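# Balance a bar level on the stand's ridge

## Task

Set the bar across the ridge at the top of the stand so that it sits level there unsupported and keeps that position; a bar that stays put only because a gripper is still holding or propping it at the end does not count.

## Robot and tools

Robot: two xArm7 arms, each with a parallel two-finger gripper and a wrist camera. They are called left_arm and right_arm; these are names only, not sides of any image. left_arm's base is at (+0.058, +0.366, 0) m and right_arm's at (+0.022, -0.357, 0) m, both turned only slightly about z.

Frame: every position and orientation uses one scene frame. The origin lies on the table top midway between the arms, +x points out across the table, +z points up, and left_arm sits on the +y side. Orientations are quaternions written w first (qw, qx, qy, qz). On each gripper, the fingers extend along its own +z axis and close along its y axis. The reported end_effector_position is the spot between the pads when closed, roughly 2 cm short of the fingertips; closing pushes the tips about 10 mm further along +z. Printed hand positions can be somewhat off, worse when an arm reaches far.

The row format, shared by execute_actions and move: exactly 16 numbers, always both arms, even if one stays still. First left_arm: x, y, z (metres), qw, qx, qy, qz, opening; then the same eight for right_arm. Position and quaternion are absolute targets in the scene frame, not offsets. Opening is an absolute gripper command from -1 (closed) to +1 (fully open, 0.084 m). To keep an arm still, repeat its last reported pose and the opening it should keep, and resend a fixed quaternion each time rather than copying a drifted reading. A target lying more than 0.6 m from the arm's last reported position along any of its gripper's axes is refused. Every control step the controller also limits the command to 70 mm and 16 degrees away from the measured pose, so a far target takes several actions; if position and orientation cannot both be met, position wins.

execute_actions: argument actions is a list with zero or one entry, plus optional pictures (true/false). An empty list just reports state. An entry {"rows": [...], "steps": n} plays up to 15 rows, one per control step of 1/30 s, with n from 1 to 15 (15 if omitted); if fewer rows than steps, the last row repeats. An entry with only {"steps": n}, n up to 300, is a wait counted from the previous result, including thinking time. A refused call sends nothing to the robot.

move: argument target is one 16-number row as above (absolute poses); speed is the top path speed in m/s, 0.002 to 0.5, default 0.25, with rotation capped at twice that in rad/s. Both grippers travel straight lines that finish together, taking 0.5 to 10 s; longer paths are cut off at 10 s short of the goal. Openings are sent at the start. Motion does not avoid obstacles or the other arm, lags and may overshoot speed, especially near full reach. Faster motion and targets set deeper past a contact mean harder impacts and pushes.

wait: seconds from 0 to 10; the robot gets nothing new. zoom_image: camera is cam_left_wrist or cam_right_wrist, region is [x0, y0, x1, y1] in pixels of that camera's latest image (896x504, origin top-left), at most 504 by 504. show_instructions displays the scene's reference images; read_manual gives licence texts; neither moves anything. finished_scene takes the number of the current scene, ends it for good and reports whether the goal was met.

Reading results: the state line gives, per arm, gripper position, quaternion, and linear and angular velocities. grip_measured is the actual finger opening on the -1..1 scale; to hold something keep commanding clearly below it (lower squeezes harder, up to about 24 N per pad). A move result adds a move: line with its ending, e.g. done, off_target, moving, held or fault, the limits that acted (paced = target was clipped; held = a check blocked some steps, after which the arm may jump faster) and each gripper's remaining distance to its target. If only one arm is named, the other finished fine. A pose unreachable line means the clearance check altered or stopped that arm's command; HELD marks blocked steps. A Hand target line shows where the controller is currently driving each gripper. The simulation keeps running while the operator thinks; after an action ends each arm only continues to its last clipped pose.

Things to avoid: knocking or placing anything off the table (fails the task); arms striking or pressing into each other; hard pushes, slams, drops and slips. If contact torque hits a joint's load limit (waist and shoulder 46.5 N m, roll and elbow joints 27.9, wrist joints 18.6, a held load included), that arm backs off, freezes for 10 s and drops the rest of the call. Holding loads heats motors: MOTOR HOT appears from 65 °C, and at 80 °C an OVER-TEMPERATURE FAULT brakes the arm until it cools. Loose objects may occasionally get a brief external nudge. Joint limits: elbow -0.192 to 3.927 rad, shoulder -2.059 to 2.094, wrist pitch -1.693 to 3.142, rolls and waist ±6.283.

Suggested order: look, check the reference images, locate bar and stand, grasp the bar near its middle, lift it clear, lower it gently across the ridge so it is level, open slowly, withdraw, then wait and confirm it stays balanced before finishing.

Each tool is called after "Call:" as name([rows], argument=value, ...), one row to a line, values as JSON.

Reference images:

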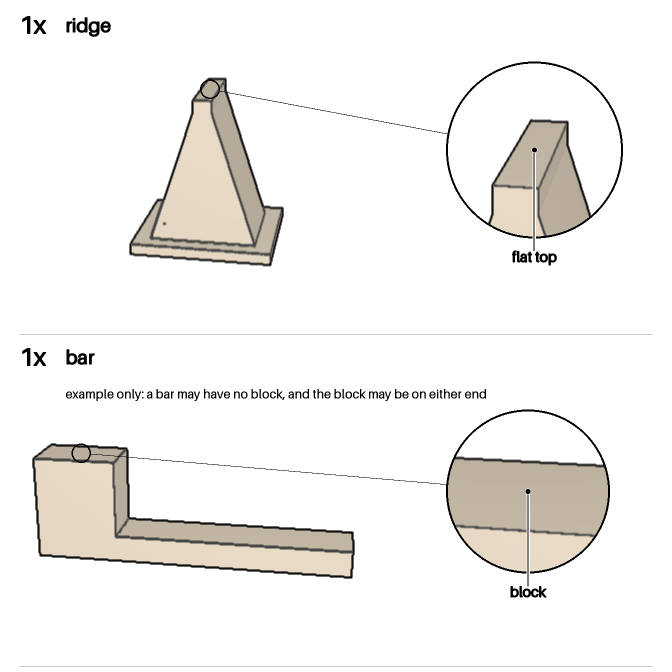

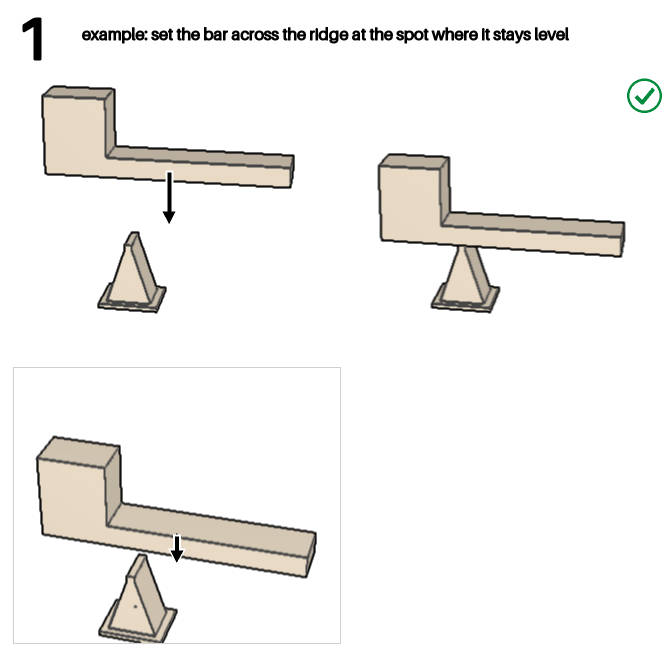

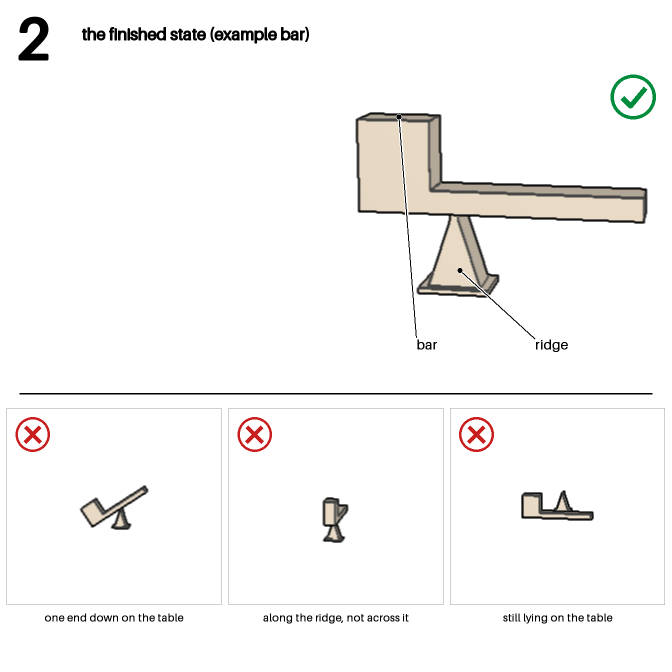

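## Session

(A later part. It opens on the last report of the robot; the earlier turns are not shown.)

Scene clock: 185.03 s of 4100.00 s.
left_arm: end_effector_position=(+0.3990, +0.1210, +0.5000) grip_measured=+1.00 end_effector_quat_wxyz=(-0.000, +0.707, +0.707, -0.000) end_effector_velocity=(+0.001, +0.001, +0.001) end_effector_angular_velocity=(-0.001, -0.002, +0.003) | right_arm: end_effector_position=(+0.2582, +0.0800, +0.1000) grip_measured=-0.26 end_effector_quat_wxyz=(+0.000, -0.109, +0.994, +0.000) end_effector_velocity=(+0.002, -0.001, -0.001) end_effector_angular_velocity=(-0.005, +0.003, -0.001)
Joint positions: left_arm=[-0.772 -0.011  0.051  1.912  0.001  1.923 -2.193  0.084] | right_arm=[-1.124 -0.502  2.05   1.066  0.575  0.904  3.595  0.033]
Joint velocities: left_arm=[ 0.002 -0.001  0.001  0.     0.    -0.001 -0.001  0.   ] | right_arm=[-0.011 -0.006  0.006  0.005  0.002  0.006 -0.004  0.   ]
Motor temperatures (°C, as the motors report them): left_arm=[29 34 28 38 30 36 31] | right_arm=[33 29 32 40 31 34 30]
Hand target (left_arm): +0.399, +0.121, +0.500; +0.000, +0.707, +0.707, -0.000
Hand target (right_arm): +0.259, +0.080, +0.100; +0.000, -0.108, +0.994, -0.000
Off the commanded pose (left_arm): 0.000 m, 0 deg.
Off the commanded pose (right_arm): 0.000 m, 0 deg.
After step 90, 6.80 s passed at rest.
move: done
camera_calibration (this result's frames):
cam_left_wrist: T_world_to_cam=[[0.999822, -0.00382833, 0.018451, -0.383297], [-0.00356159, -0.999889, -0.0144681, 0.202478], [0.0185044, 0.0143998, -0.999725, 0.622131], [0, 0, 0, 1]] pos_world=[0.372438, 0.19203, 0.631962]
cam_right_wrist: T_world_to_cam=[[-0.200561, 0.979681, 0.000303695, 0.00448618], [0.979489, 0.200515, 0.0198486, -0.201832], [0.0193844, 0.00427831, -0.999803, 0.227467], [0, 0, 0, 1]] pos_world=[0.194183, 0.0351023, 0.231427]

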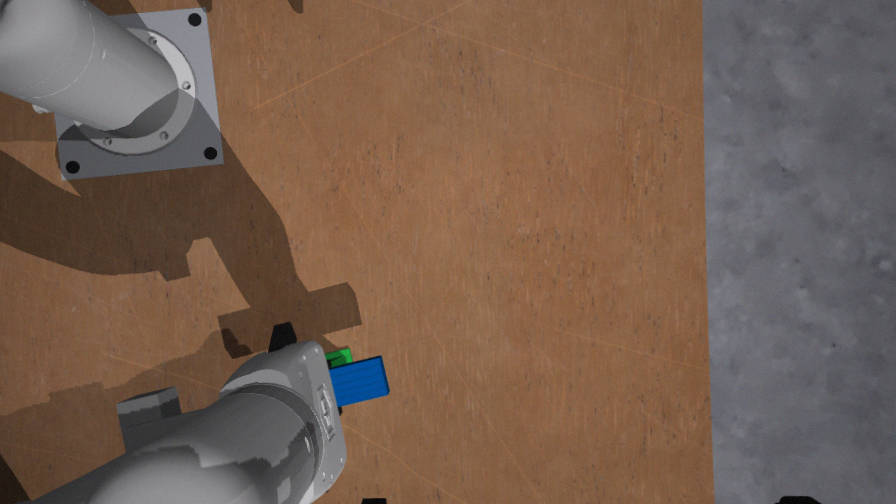

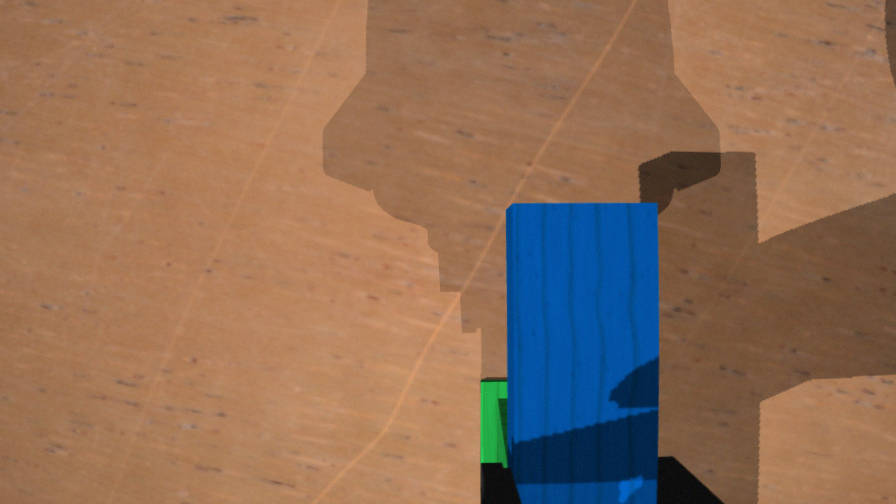

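Call:
move(target=[0.399, 0.121, 0.50, 0, 0.707, 0.707, 0, 1, 0.2585, 0.080, 0.0712, 0, 0.108, -0.994, 0, -0.6], speed=0.02)

Call:
move(target=[0.399, 0.121, 0.50, 0, 0.707, 0.707, 0, 1, 0.2585, 0.080, 0.0715, 0, 0.108, -0.994, 0, 0.2])

Scene clock: 191.57 s of 4100.00 s.
left_arm: end_effector_position=(+0.3990, +0.1210, +0.5000) grip_measured=+1.00 end_effector_quat_wxyz=(-0.000, +0.707, +0.707, -0.000) end_effector_velocity=(+0.000, +0.000, -0.001) end_effector_angular_velocity=(+0.001, +0.001, +0.000) | right_arm: end_effector_position=(+0.2585, +0.0801, +0.0713) grip_measured=-0.26 end_effector_quat_wxyz=(-0.000, -0.108, +0.994, +0.000) end_effector_velocity=(+0.001, +0.001, -0.000) end_effector_angular_velocity=(+0.004, -0.002, +0.001)
Joint positions: left_arm=[-0.772 -0.011  0.051  1.912  0.001  1.923 -2.193  0.084] | right_arm=[-1.177 -0.555  2.117  1.053  0.642  0.852  3.553  0.033]
Joint velocities: left_arm=[ 0.     0.001  0.    -0.    -0.     0.     0.    -0.   ] | right_arm=[-0.002 -0.001  0.002  0.001  0.003 -0.004 -0.003  0.   ]
Motor temperatures (°C, as the motors report them): left_arm=[29 34 28 38 30 36 31] | right_arm=[33 29 32 40 31 34 30]
Hand target (left_arm): +0.399, +0.121, +0.500; -0.000, +0.707, +0.707, -0.000
Hand target (right_arm): +0.258, +0.080, +0.071; -0.000, -0.108, +0.994, +0.000
Off the commanded pose (left_arm): 0.000 m, 0 deg.
Off the commanded pose (right_arm): 0.000 m, 0 deg.
After step 90, 1.83 s passed at rest.
move: done
camera_calibration (this result's frames):
cam_left_wrist: T_world_to_cam=[[0.999822, -0.00382845, 0.018451, -0.383297], [-0.0035617, -0.999889, -0.0144681, 0.202478], [0.0185043, 0.0143998, -0.999725, 0.622131], [0, 0, 0, 1]] pos_world=[0.372438, 0.19203, 0.631962]
cam_right_wrist: T_world_to_cam=[[-0.199599, 0.979878, 0.000266635, 0.00426411], [0.979694, 0.199556, 0.0194253, -0.201484], [0.0189813, 0.0041385, -0.999811, 0.198857], [0, 0, 0, 1]] pos_world=[0.194469, 0.0352061, 0.202732]

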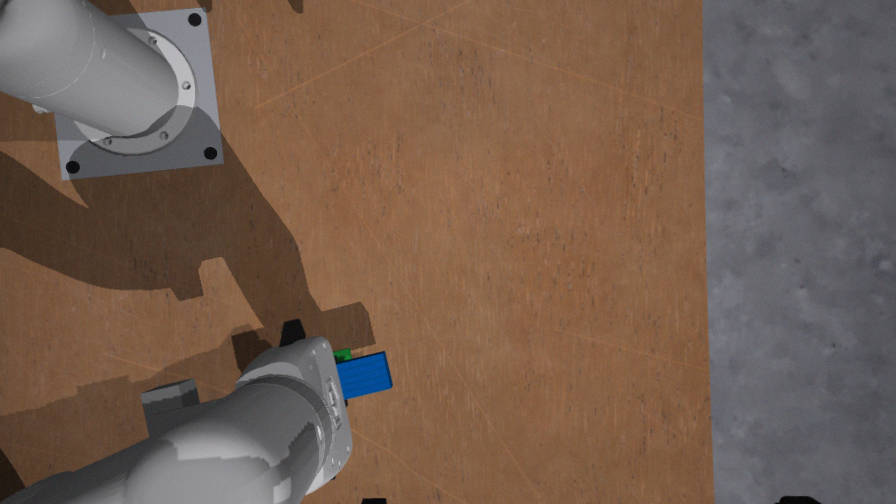

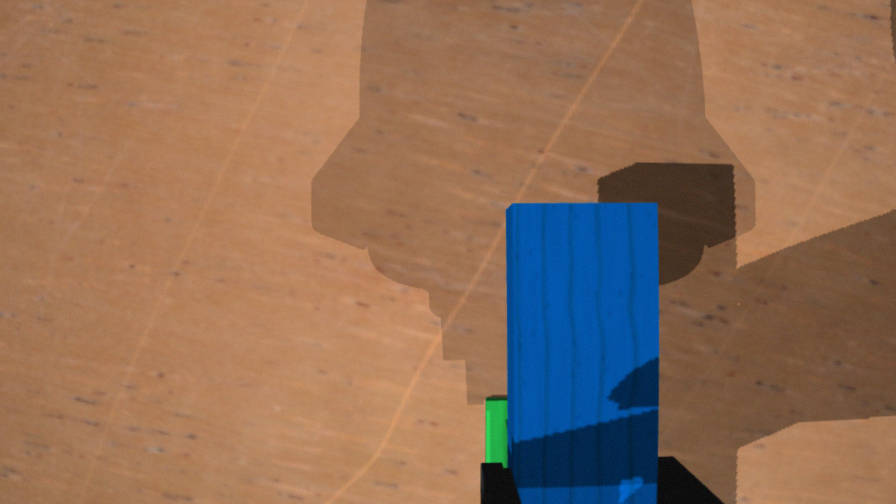

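Scene clock: 192.27 s of 4100.00 s.
left_arm: end_effector_position=(+0.3990, +0.1210, +0.5000) grip_measured=+1.00 end_effector_quat_wxyz=(-0.000, +0.707, +0.707, +0.000) end_effector_velocity=(-0.000, -0.000, -0.000) end_effector_angular_velocity=(-0.000, +0.000, -0.000) | right_arm: end_effector_position=(+0.2585, +0.0800, +0.0715) grip_measured=+0.19 end_effector_quat_wxyz=(+0.000, -0.108, +0.994, +0.000) end_effector_velocity=(+0.001, -0.001, +0.000) end_effector_angular_velocity=(+0.000, +0.000, -0.003)
Joint positions: left_arm=[-0.772 -0.011  0.051  1.912  0.001  1.923 -2.193  0.084] | right_arm=[-1.176 -0.555  2.117  1.053  0.641  0.852  3.553  0.052]
Joint velocities: left_arm=[ 0.  0. -0.  0. -0.  0.  0. -0.] | right_arm=[-0.002  0.    -0.001  0.    -0.     0.001 -0.     0.   ]
Motor temperatures (°C, as the motors report them): left_arm=[29 34 28 38 30 36 31] | right_arm=[33 29 32 40 31 34 30]
Hand target (left_arm): +0.399, +0.121, +0.500; -0.000, +0.707, +0.707, +0.000
Hand target (right_arm): +0.259, +0.080, +0.072; +0.000, -0.108, +0.994, +0.000
Off the commanded pose (left_arm): 0.000 m, 0 deg.
Off the commanded pose (right_arm): 0.000 m, 0 deg.
move: done
camera_calibration (this result's frames):
cam_left_wrist: T_world_to_cam=[[0.999822, -0.00382822, 0.0184512, -0.383297], [-0.00356147, -0.999889, -0.014468, 0.202478], [0.0185046, 0.0143997, -0.999725, 0.622131], [0, 0, 0, 1]] pos_world=[0.372438, 0.19203, 0.631962]
cam_right_wrist: T_world_to_cam=[[-0.199562, 0.979885, 0.000269165, 0.00430262], [0.9797, 0.199519, 0.0194681, -0.201481], [0.0190228, 0.00414881, -0.99981, 0.199075], [0, 0, 0, 1]] pos_world=[0.194463, 0.0351574, 0.202959]

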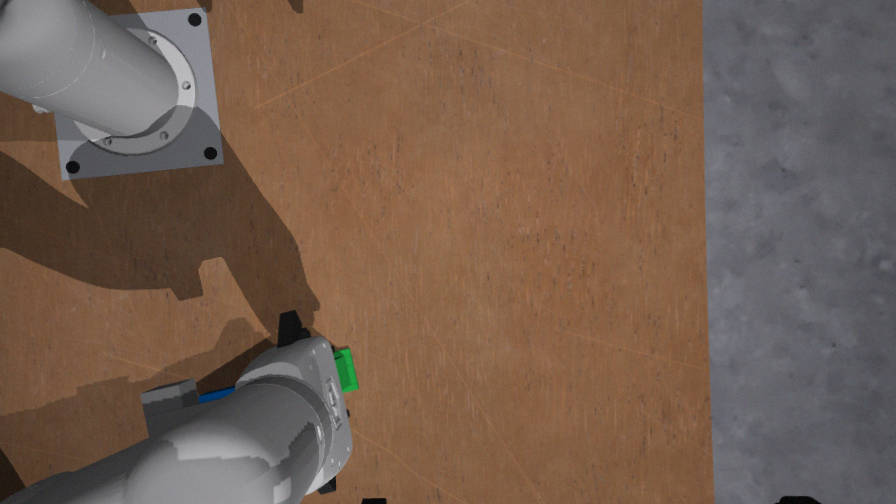

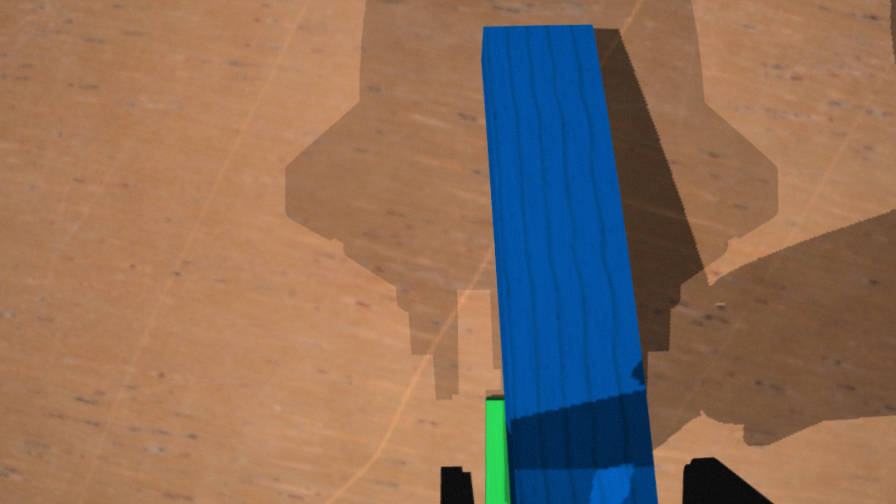

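It tipped toward −x again. Looking back, in the first try the arm drifted about 3 mm along the bar while pressing down, which probably caused that fall. So the balance point is likely close to the true centre and the ridge top is only a few millimetres wide. I'll reset the bar and grip it at the centre.

Call:
move(target=[0.399, 0.121, 0.50, 0, 0.707, 0.707, 0, 1, 0.20, 0.07, 0.20, 0, 0.108, -0.994, 0, 1])

Scene clock: 203.70 s of 4100.00 s.
left_arm: end_effector_position=(+0.3990, +0.1210, +0.5000) grip_measured=+1.00 end_effector_quat_wxyz=(+0.000, +0.707, +0.707, +0.000) end_effector_velocity=(+0.001, +0.001, +0.000) end_effector_angular_velocity=(+0.000, -0.000, +0.003) | right_arm: end_effector_position=(+0.2002, +0.0700, +0.2000) grip_measured=+1.00 end_effector_quat_wxyz=(-0.001, -0.107, +0.994, -0.001) end_effector_velocity=(+0.000, -0.001, +0.003) end_effector_angular_velocity=(+0.020, -0.014, -0.005)
Joint positions: left_arm=[-0.772 -0.011  0.051  1.912  0.001  1.923 -2.193  0.084] | right_arm=[-0.649 -0.009  1.751  1.037  0.012  1.038  4.092  0.084]
Joint velocities: left_arm=[ 0.001 -0.     0.002 -0.     0.     0.     0.    -0.   ] | right_arm=[ 0.035  0.125  0.004 -0.024 -0.149 -0.027  0.12  -0.   ]
Motor temperatures (°C, as the motors report them): left_arm=[29 34 28 38 30 36 31] | right_arm=[33 30 33 40 31 34 30]
Hand target (left_arm): +0.399, +0.121, +0.500; +0.000, +0.707, +0.707, -0.000
Hand target (right_arm): +0.200, +0.070, +0.200; -0.000, -0.107, +0.994, -0.000
Off the commanded pose (left_arm): 0.000 m, 0 deg.
Off the commanded pose (right_arm): 0.000 m, 0 deg.
After step 90, 7.13 s passed at rest.
move: done
camera_calibration (this result's frames):
cam_left_wrist: T_world_to_cam=[[0.999822, -0.00382806, 0.0184514, -0.383297], [-0.00356131, -0.999889, -0.0144681, 0.202478], [0.0185047, 0.0143998, -0.999725, 0.622131], [0, 0, 0, 1]] pos_world=[0.372438, 0.19203, 0.631962]
cam_right_wrist: T_world_to_cam=[[-0.198484, 0.980103, -0.00147216, 0.0025757], [0.979962, 0.198481, 0.0167343, -0.144346], [0.0166936, 0.00187884, -0.999859, 0.32934], [0, 0, 0, 1]] pos_world=[0.136467, 0.0255067, 0.331712]

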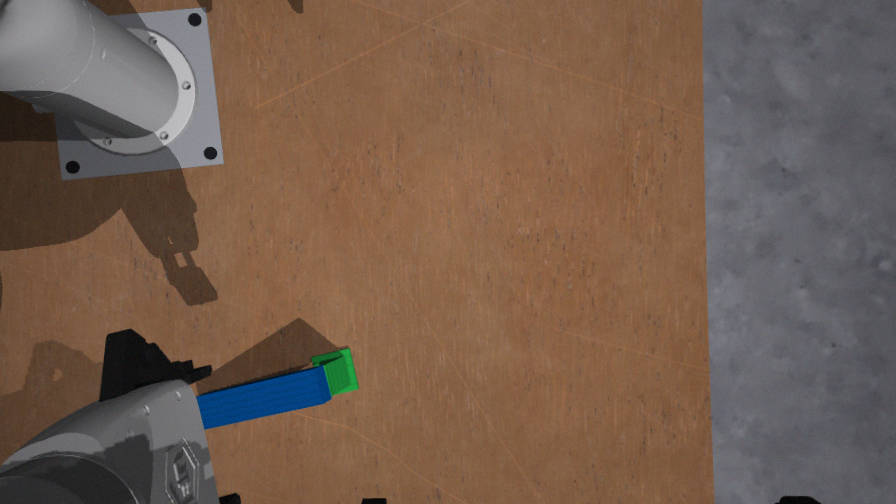

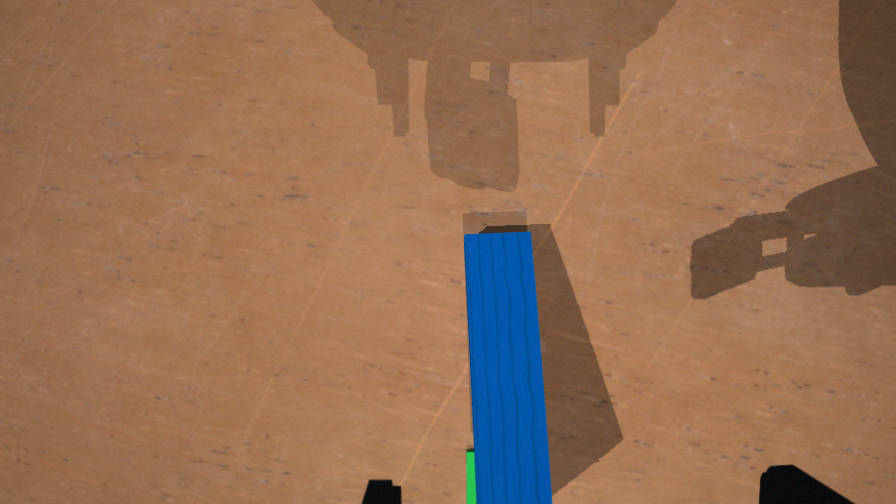

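Call:
move(target=[0.399, 0.121, 0.50, 0, 0.707, 0.707, 0, 1, 0.177, 0.0586, 0.03, 0, 0.108, -0.994, 0, 1], speed=0.12)

Call:
move(target=[0.399, 0.121, 0.50, 0, 0.707, 0.707, 0, 1, 0.177, 0.0586, 0.03, 0, 0.108, -0.994, 0, -0.6])

Call:
move(target=[0.399, 0.121, 0.50, 0, 0.707, 0.707, 0, 1, 0.1427, 0.0517, 0.03, 0, 0.108, -0.994, 0, -0.6], speed=0.05)

Call:
move(target=[0.399, 0.121, 0.50, 0, 0.707, 0.707, 0, 1, 0.1427, 0.0517, 0.14, 0, 0.108, -0.994, 0, 1], speed=0.1)

Scene clock: 213.30 s of 4100.00 s.
left_arm: end_effector_position=(+0.3990, +0.1210, +0.5000) grip_measured=+1.00 end_effector_quat_wxyz=(-0.000, +0.707, +0.707, -0.000) end_effector_velocity=(+0.000, +0.000, +0.000) end_effector_angular_velocity=(-0.000, +0.000, +0.001) | right_arm: end_effector_position=(+0.1769, +0.0593, +0.0300) grip_measured=+1.00 end_effector_quat_wxyz=(+0.000, -0.108, +0.994, +0.000) end_effector_velocity=(-0.002, -0.000, -0.003) end_effector_angular_velocity=(-0.002, +0.004, +0.001)
Joint positions: left_arm=[-0.772 -0.011  0.051  1.912  0.001  1.923 -2.193  0.084] | right_arm=[-1.008 -0.474  2.173  0.834  0.66   0.661  3.665  0.084]
Joint velocities: left_arm=[ 0.001 -0.     0.001  0.    -0.     0.    -0.    -0.   ] | right_arm=[-0.006 -0.005  0.01   0.     0.009 -0.001 -0.005  0.   ]
Motor temperatures (°C, as the motors report them): left_arm=[29 34 28 38 30 36 31] | right_arm=[33 29 32 40 31 34 30]
Hand target (left_arm): +0.399, +0.121, +0.500; -0.000, +0.707, +0.707, +0.000
Hand target (right_arm): +0.177, +0.059, +0.030; -0.000, -0.108, +0.994, -0.000
Off the commanded pose (left_arm): 0.000 m, 0 deg.
Off the commanded pose (right_arm): 0.001 m, 0 deg.
After step 90, 4.70 s passed at rest.
move: done
camera_calibration (this result's frames):
cam_left_wrist: T_world_to_cam=[[0.999822, -0.00382827, 0.018451, -0.383297], [-0.00356153, -0.999889, -0.0144681, 0.202478], [0.0185044, 0.0143998, -0.999725, 0.622131], [0, 0, 0, 1]] pos_world=[0.372438, 0.19203, 0.631962]
cam_right_wrist: T_world_to_cam=[[-0.200286, 0.979737, 0.00064765, 0.0084471], [0.979552, 0.200235, 0.0195748, -0.116571], [0.0190485, 0.00455496, -0.999808, 0.159147], [0, 0, 0, 1]] pos_world=[0.112847, 0.0143407, 0.161393]

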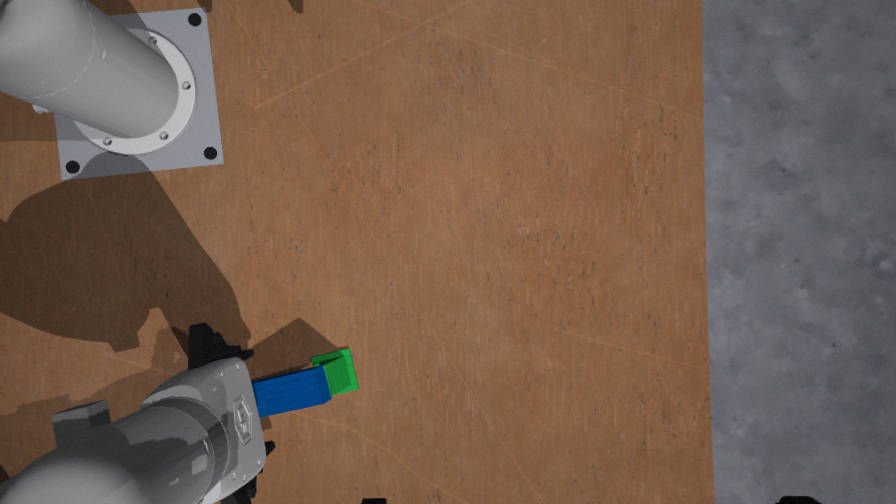

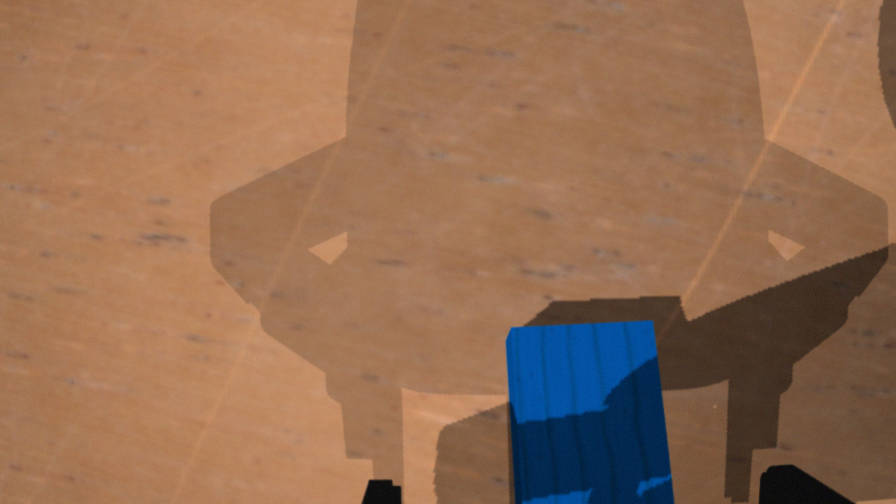

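Scene clock: 214.00 s of 4100.00 s.
left_arm: end_effector_position=(+0.3990, +0.1210, +0.5000) grip_measured=+1.00 end_effector_quat_wxyz=(+0.000, +0.707, +0.707, +0.000) end_effector_velocity=(-0.001, -0.000, +0.001) end_effector_angular_velocity=(-0.001, -0.001, -0.003) | right_arm: end_effector_position=(+0.1770, +0.0586, +0.0300) grip_measured=-0.26 end_effector_quat_wxyz=(+0.000, -0.108, +0.994, +0.000) end_effector_velocity=(-0.000, +0.000, +0.000) end_effector_angular_velocity=(+0.001, +0.001, -0.002)
Joint positions: left_arm=[-0.772 -0.011  0.051  1.912  0.001  1.923 -2.193  0.084] | right_arm=[-1.006 -0.473  2.171  0.832  0.659  0.661  3.666  0.033]
Joint velocities: left_arm=[-0.    -0.001 -0.001 -0.    -0.     0.     0.001  0.   ] | right_arm=[-0.     0.001  0.    -0.     0.002 -0.     0.     0.   ]
Motor temperatures (°C, as the motors report them): left_arm=[29 34 28 38 30 36 31] | right_arm=[33 29 32 40 31 34 30]
Hand target (left_arm): +0.399, +0.121, +0.500; +0.000, +0.707, +0.707, -0.000
Hand target (right_arm): +0.177, +0.059, +0.030; +0.000, -0.108, +0.994, -0.000
Off the commanded pose (left_arm): 0.000 m, 0 deg.
Off the commanded pose (right_arm): 0.000 m, 0 deg.
move: done
camera_calibration (this result's frames):
cam_left_wrist: T_world_to_cam=[[0.999822, -0.00382827, 0.0184515, -0.383297], [-0.00356152, -0.999889, -0.014468, 0.202478], [0.0185048, 0.0143998, -0.999725, 0.622131], [0, 0, 0, 1]] pos_world=[0.372438, 0.19203, 0.631962]
cam_right_wrist: T_world_to_cam=[[-0.199608, 0.979876, 0.000343442, 0.00897931], [0.979691, 0.199563, 0.0194849, -0.116553], [0.0190243, 0.00422581, -0.99981, 0.159237], [0, 0, 0, 1]] pos_world=[0.112949, 0.0137882, 0.161475]

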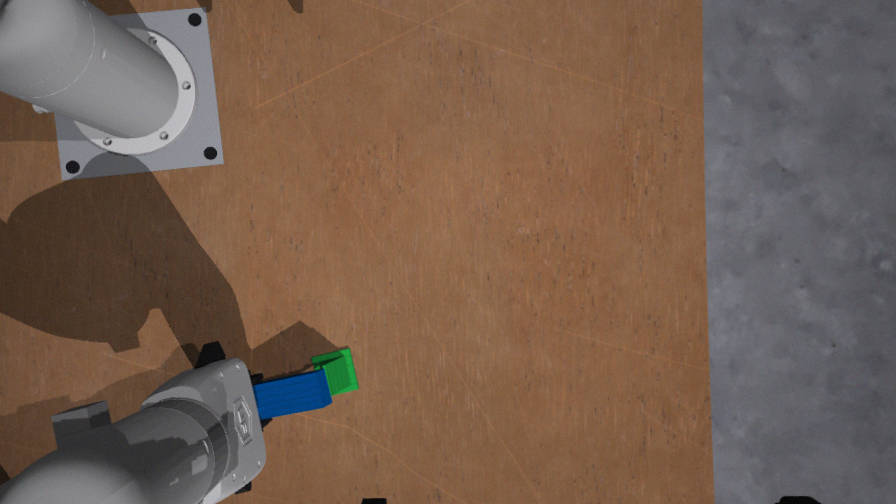

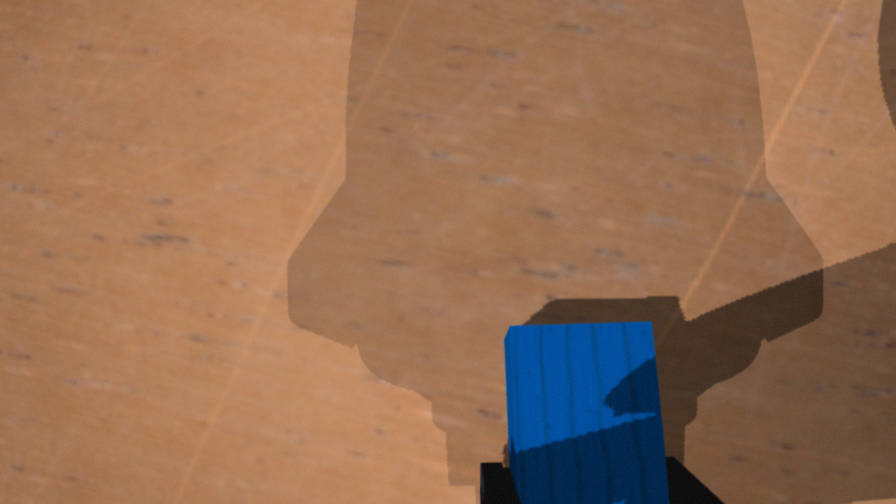

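Scene clock: 215.03 s of 4100.00 s.
left_arm: end_effector_position=(+0.3990, +0.1210, +0.5000) grip_measured=+1.00 end_effector_quat_wxyz=(-0.000, +0.707, +0.707, +0.000) end_effector_velocity=(-0.000, -0.000, +0.000) end_effector_angular_velocity=(+0.000, -0.000, -0.001) | right_arm: end_effector_position=(+0.1428, +0.0518, +0.0299) grip_measured=-0.26 end_effector_quat_wxyz=(-0.000, -0.108, +0.994, -0.000) end_effector_velocity=(-0.000, -0.000, +0.000) end_effector_angular_velocity=(+0.001, -0.003, -0.002)
Joint positions: left_arm=[-0.772 -0.011  0.051  1.912  0.001  1.923 -2.193  0.084] | right_arm=[-0.89  -0.423  2.139  0.765  0.632  0.625  3.751  0.033]
Joint velocities: left_arm=[-0.001 -0.    -0.     0.     0.     0.     0.    -0.   ] | right_arm=[ 0.006  0.002 -0.004 -0.004 -0.002 -0.004  0.005 -0.   ]
Motor temperatures (°C, as the motors report them): left_arm=[29 34 28 38 30 36 31] | right_arm=[33 29 32 40 31 34 30]
Hand target (left_arm): +0.399, +0.121, +0.500; +0.000, +0.707, +0.707, +0.000
Hand target (right_arm): +0.143, +0.052, +0.030; -0.000, -0.108, +0.994, +0.000
Off the commanded pose (left_arm): 0.000 m, 0 deg.
Off the commanded pose (right_arm): 0.000 m, 0 deg.
move: done
camera_calibration (this result's frames):
cam_left_wrist: T_world_to_cam=[[0.999822, -0.00382804, 0.0184512, -0.383297], [-0.0035613, -0.999889, -0.0144681, 0.202478], [0.0185046, 0.0143998, -0.999725, 0.622131], [0, 0, 0, 1]] pos_world=[0.372438, 0.19203, 0.631962]
cam_right_wrist: T_world_to_cam=[[-0.199347, 0.979929, 0.000170973, 0.0088628], [0.979749, 0.199308, 0.0191688, -0.0816355], [0.01875, 0.00398876, -0.999816, 0.159876], [0, 0, 0, 1]] pos_world=[0.0787515, 0.00694795, 0.16141]

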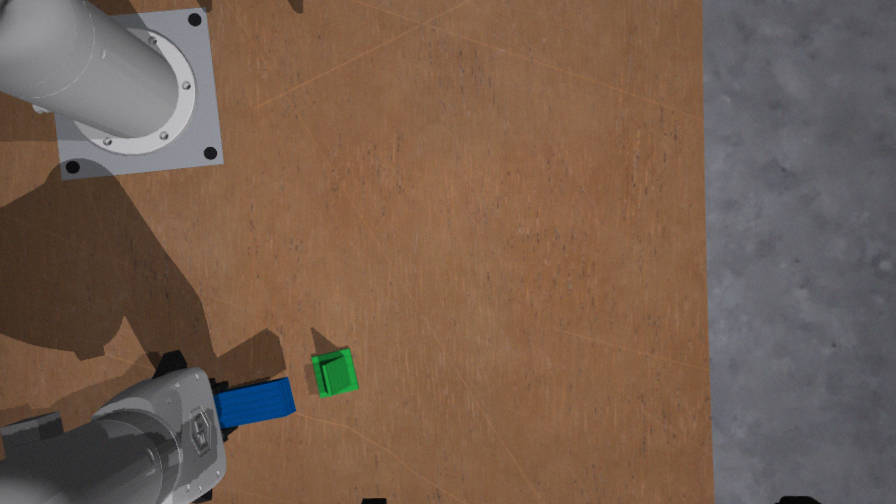

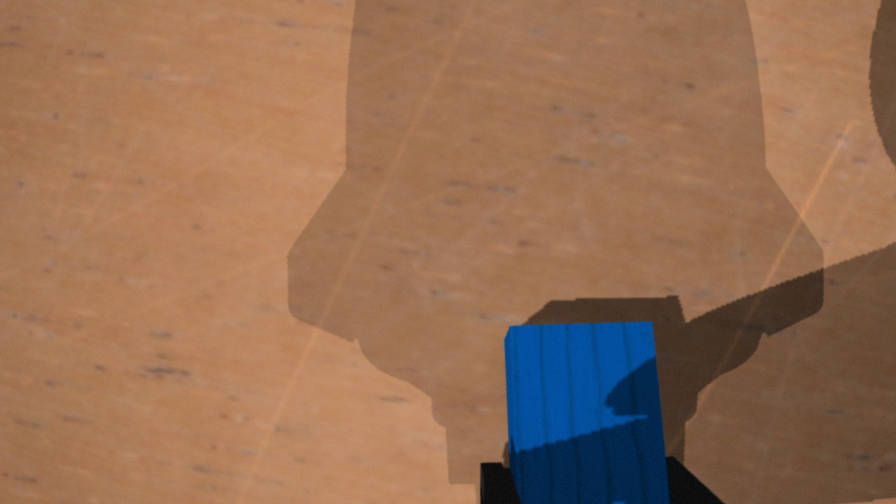

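Scene clock: 216.90 s of 4100.00 s.
left_arm: end_effector_position=(+0.3990, +0.1210, +0.5000) grip_measured=+1.00 end_effector_quat_wxyz=(-0.000, +0.707, +0.707, -0.000) end_effector_velocity=(-0.000, -0.001, -0.001) end_effector_angular_velocity=(+0.001, +0.001, -0.002) | right_arm: end_effector_position=(+0.1431, +0.0514, +0.1403) grip_measured=+1.00 end_effector_quat_wxyz=(-0.000, -0.107, +0.994, -0.000) end_effector_velocity=(-0.001, +0.000, +0.000) end_effector_angular_velocity=(+0.011, -0.007, -0.001)
Joint positions: left_arm=[-0.772 -0.011  0.051  1.912  0.001  1.923 -2.193  0.084] | right_arm=[-0.581  0.146  1.811  0.813 -0.187  0.857  4.352  0.084]
Joint velocities: left_arm=[-0.001  0.001 -0.001  0.    -0.    -0.    -0.     0.   ] | right_arm=[-0.024  0.019  0.03  -0.012 -0.03  -0.012  0.027  0.   ]
Motor temperatures (°C, as the motors report them): left_arm=[29 34 28 38 30 36 31] | right_arm=[33 29 32 40 31 34 30]
Hand target (left_arm): +0.399, +0.121, +0.500; +0.000, +0.707, +0.707, -0.000
Hand target (right_arm): +0.143, +0.051, +0.140; -0.000, -0.107, +0.994, +0.000
Off the commanded pose (left_arm): 0.000 m, 0 deg.
Off the commanded pose (right_arm): 0.001 m, 0 deg.
move: done
camera_calibration (this result's frames):
cam_left_wrist: T_world_to_cam=[[0.999822, -0.0038281, 0.0184512, -0.383297], [-0.00356136, -0.999889, -0.014468, 0.202478], [0.0185045, 0.0143997, -0.999725, 0.622131], [0, 0, 0, 1]] pos_world=[0.372438, 0.19203, 0.631962]
cam_right_wrist: T_world_to_cam=[[-0.198416, 0.980118, -0.000618882, 0.00921472], [0.979942, 0.198393, 0.0188182, -0.0839025], [0.0185669, 0.00312737, -0.999823, 0.27026], [0, 0, 0, 1]] pos_world=[0.0790301, 0.00676893, 0.271796]

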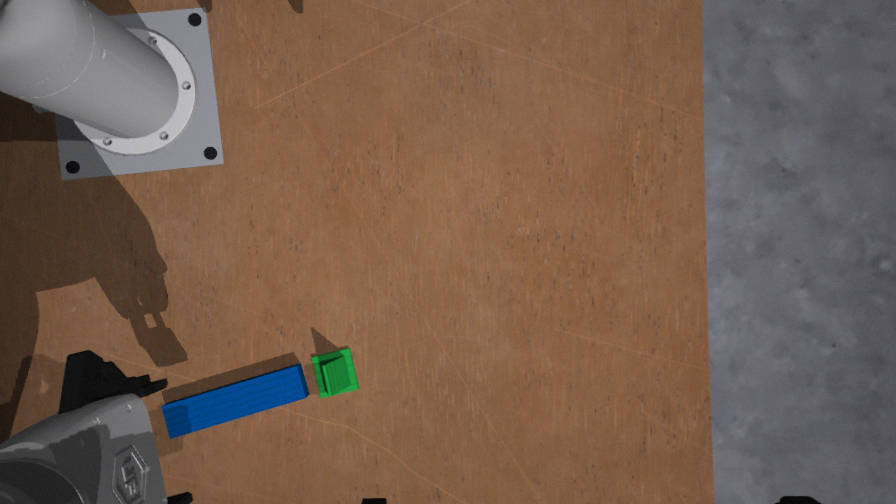

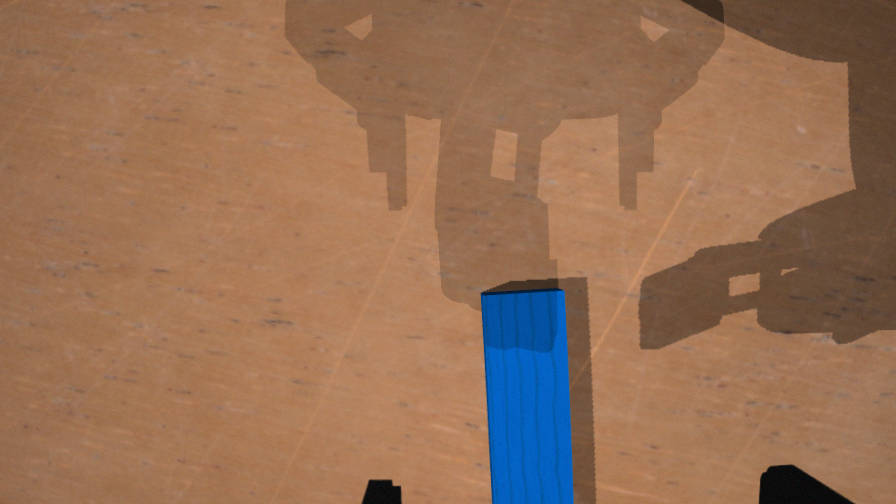

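Call:
zoom_image(camera="cam_left_wrist", region=[150, 310, 330, 490])

Region (150, 310, 330, 490) of cam_left_wrist's 896x504 image, scaled by 2.800, with more detail than that image has.

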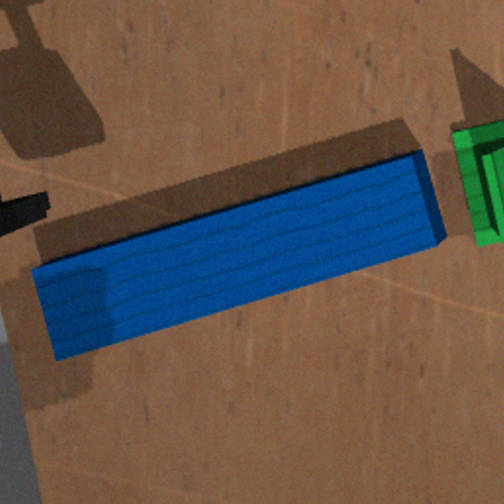

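The bar is actually about 14.2 cm long, not the 13.2 cm I first estimated, so my first grip was about 4 mm short of the centre. I'll grip 7.1 cm from the far end this time.

Call:
move(target=[0.399, 0.121, 0.50, 0, 0.707, 0.707, 0, 1, 0.1640, 0.0578, 0.028, 0, 0.148, -0.989, 0, 1], speed=0.1)

Call:
move(target=[0.399, 0.121, 0.50, 0, 0.707, 0.707, 0, 1, 0.1640, 0.0578, 0.028, 0, 0.148, -0.989, 0, -0.6])

Scene clock: 244.10 s of 4100.00 s.
left_arm: end_effector_position=(+0.3990, +0.1210, +0.5000) grip_measured=+1.00 end_effector_quat_wxyz=(-0.000, +0.707, +0.707, +0.000) end_effector_velocity=(-0.000, -0.000, +0.000) end_effector_angular_velocity=(-0.000, -0.000, -0.002) | right_arm: end_effector_position=(+0.1635, +0.0581, +0.0279) grip_measured=+1.00 end_effector_quat_wxyz=(+0.000, -0.149, +0.989, +0.000) end_effector_velocity=(-0.001, -0.000, -0.002) end_effector_angular_velocity=(-0.007, +0.006, +0.004)
Joint positions: left_arm=[-0.772 -0.011  0.051  1.912  0.001  1.923 -2.193  0.084] | right_arm=[-0.974 -0.461  2.174  0.812  0.656  0.644  3.614  0.084]
Joint velocities: left_arm=[ 0.001 -0.001 -0.002 -0.     0.     0.     0.001 -0.   ] | right_arm=[-0.01  -0.006  0.009  0.006  0.003  0.01  -0.007  0.   ]
Motor temperatures (°C, as the motors report them): left_arm=[29 34 28 38 30 36 31] | right_arm=[33 29 31 41 31 34 30]
Hand target (left_arm): +0.399, +0.121, +0.500; +0.000, +0.707, +0.707, -0.000
Hand target (right_arm): +0.164, +0.058, +0.028; +0.000, -0.149, +0.989, -0.000
Off the commanded pose (left_arm): 0.000 m, 0 deg.
Off the commanded pose (right_arm): 0.001 m, 0 deg.
After step 90, 22.53 s passed at rest.
move: done
camera_calibration (this result's frames):
cam_left_wrist: T_world_to_cam=[[0.999822, -0.00382811, 0.0184511, -0.383297], [-0.00356137, -0.999889, -0.0144681, 0.202478], [0.0185044, 0.0143999, -0.999725, 0.622131], [0, 0, 0, 1]] pos_world=[0.372438, 0.19203, 0.631962]
cam_right_wrist: T_world_to_cam=[[-0.279399, 0.960175, 0.000550575, 0.020988], [0.959986, 0.279333, 0.0199934, -0.104584], [0.0190433, 0.00611468, -0.9998, 0.157227], [0, 0, 0, 1]] pos_world=[0.103269, 0.00810021, 0.159275]

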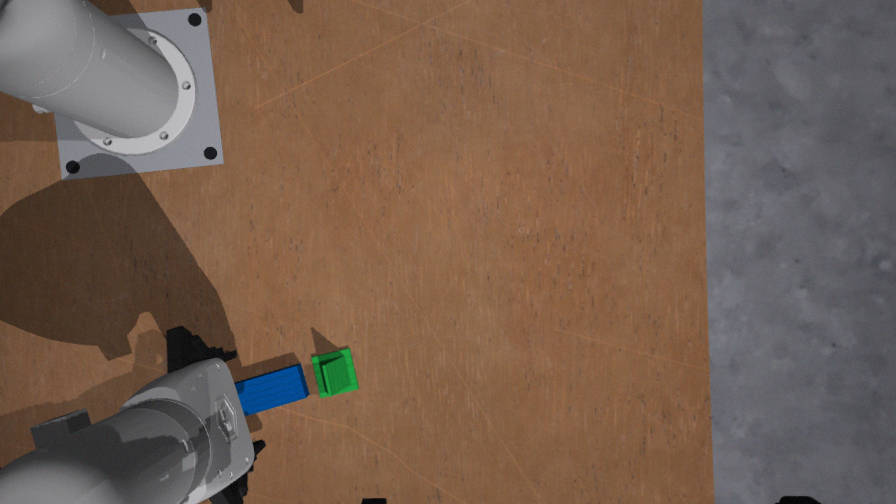

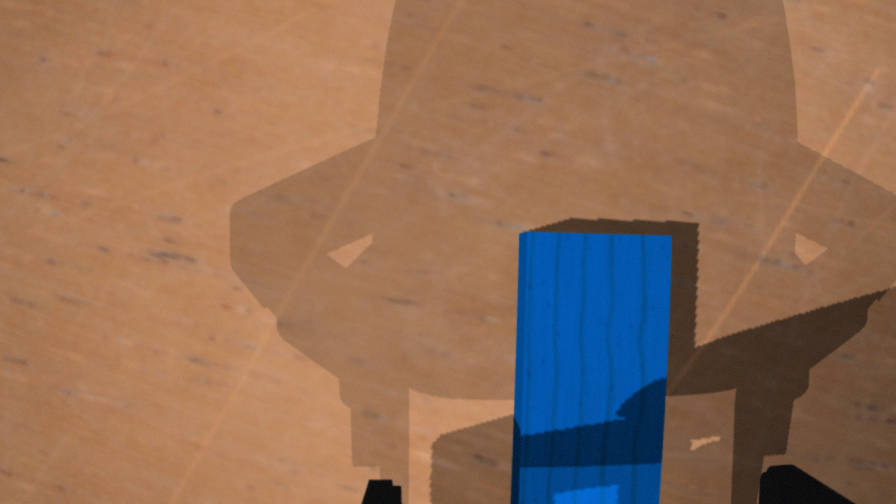

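Scene clock: 244.80 s of 4100.00 s.
left_arm: end_effector_position=(+0.3990, +0.1210, +0.5000) grip_measured=+1.00 end_effector_quat_wxyz=(-0.000, +0.707, +0.707, -0.000) end_effector_velocity=(-0.000, +0.000, +0.000) end_effector_angular_velocity=(-0.001, -0.001, -0.001) | right_arm: end_effector_position=(+0.1640, +0.0578, +0.0280) grip_measured=-0.26 end_effector_quat_wxyz=(-0.000, -0.148, +0.989, -0.000) end_effector_velocity=(+0.000, -0.000, +0.000) end_effector_angular_velocity=(+0.001, +0.001, -0.003)
Joint positions: left_arm=[-0.772 -0.011  0.051  1.912  0.001  1.923 -2.193  0.084] | right_arm=[-0.975 -0.461  2.173  0.812  0.655  0.645  3.614  0.033]
Joint velocities: left_arm=[-0.001 -0.001  0.001  0.    -0.     0.     0.001 -0.   ] | right_arm=[-0.001  0.    -0.001  0.     0.001  0.     0.001 -0.   ]
Motor temperatures (°C, as the motors report them): left_arm=[29 34 28 38 30 36 31] | right_arm=[33 29 31 41 31 34 30]
Hand target (left_arm): +0.399, +0.121, +0.500; +0.000, +0.707, +0.707, -0.000
Hand target (right_arm): +0.164, +0.058, +0.028; +0.000, -0.148, +0.989, -0.000
Off the commanded pose (left_arm): 0.000 m, 0 deg.
Off the commanded pose (right_arm): 0.000 m, 0 deg.
move: done
camera_calibration (this result's frames):
cam_left_wrist: T_world_to_cam=[[0.999822, -0.0038283, 0.0184512, -0.383297], [-0.00356156, -0.999889, -0.014468, 0.202478], [0.0185046, 0.0143997, -0.999725, 0.622131], [0, 0, 0, 1]] pos_world=[0.372438, 0.19203, 0.631962]
cam_right_wrist: T_world_to_cam=[[-0.277893, 0.960612, 0.000253743, 0.0211641], [0.960432, 0.277835, 0.0194527, -0.104963], [0.018616, 0.00564947, -0.999811, 0.157446], [0, 0, 0, 1]] pos_world=[0.103761, 0.00794262, 0.159453]

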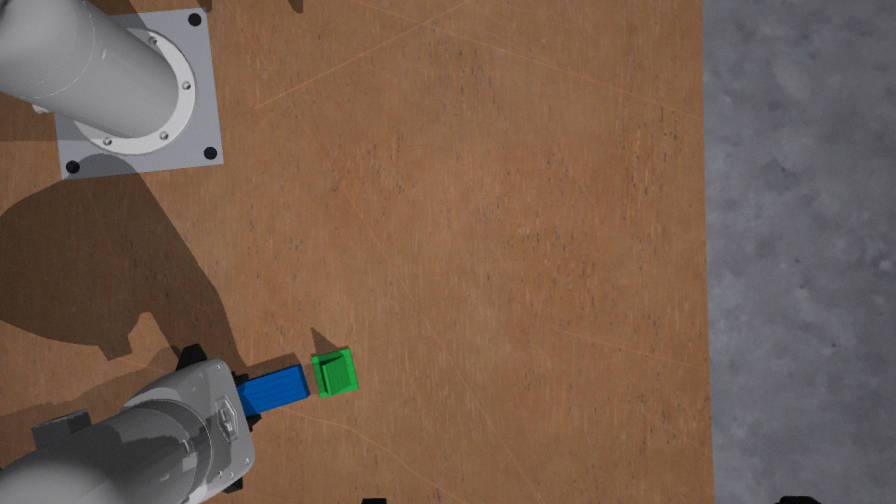

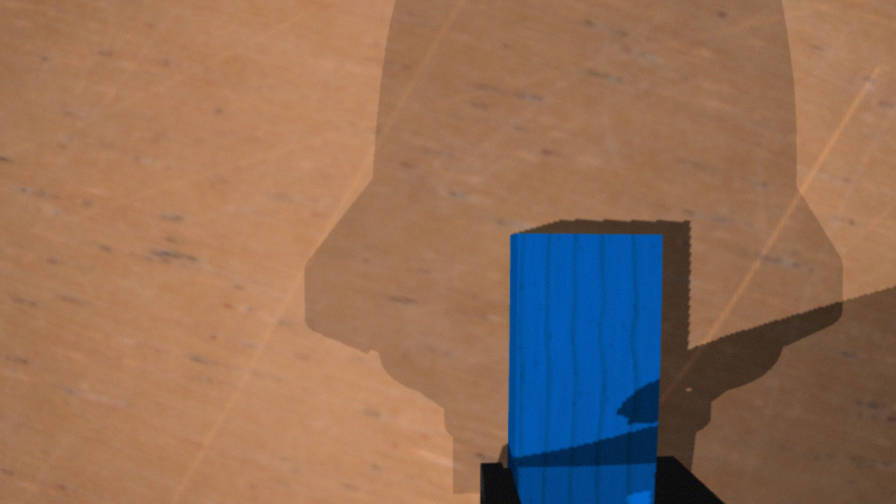

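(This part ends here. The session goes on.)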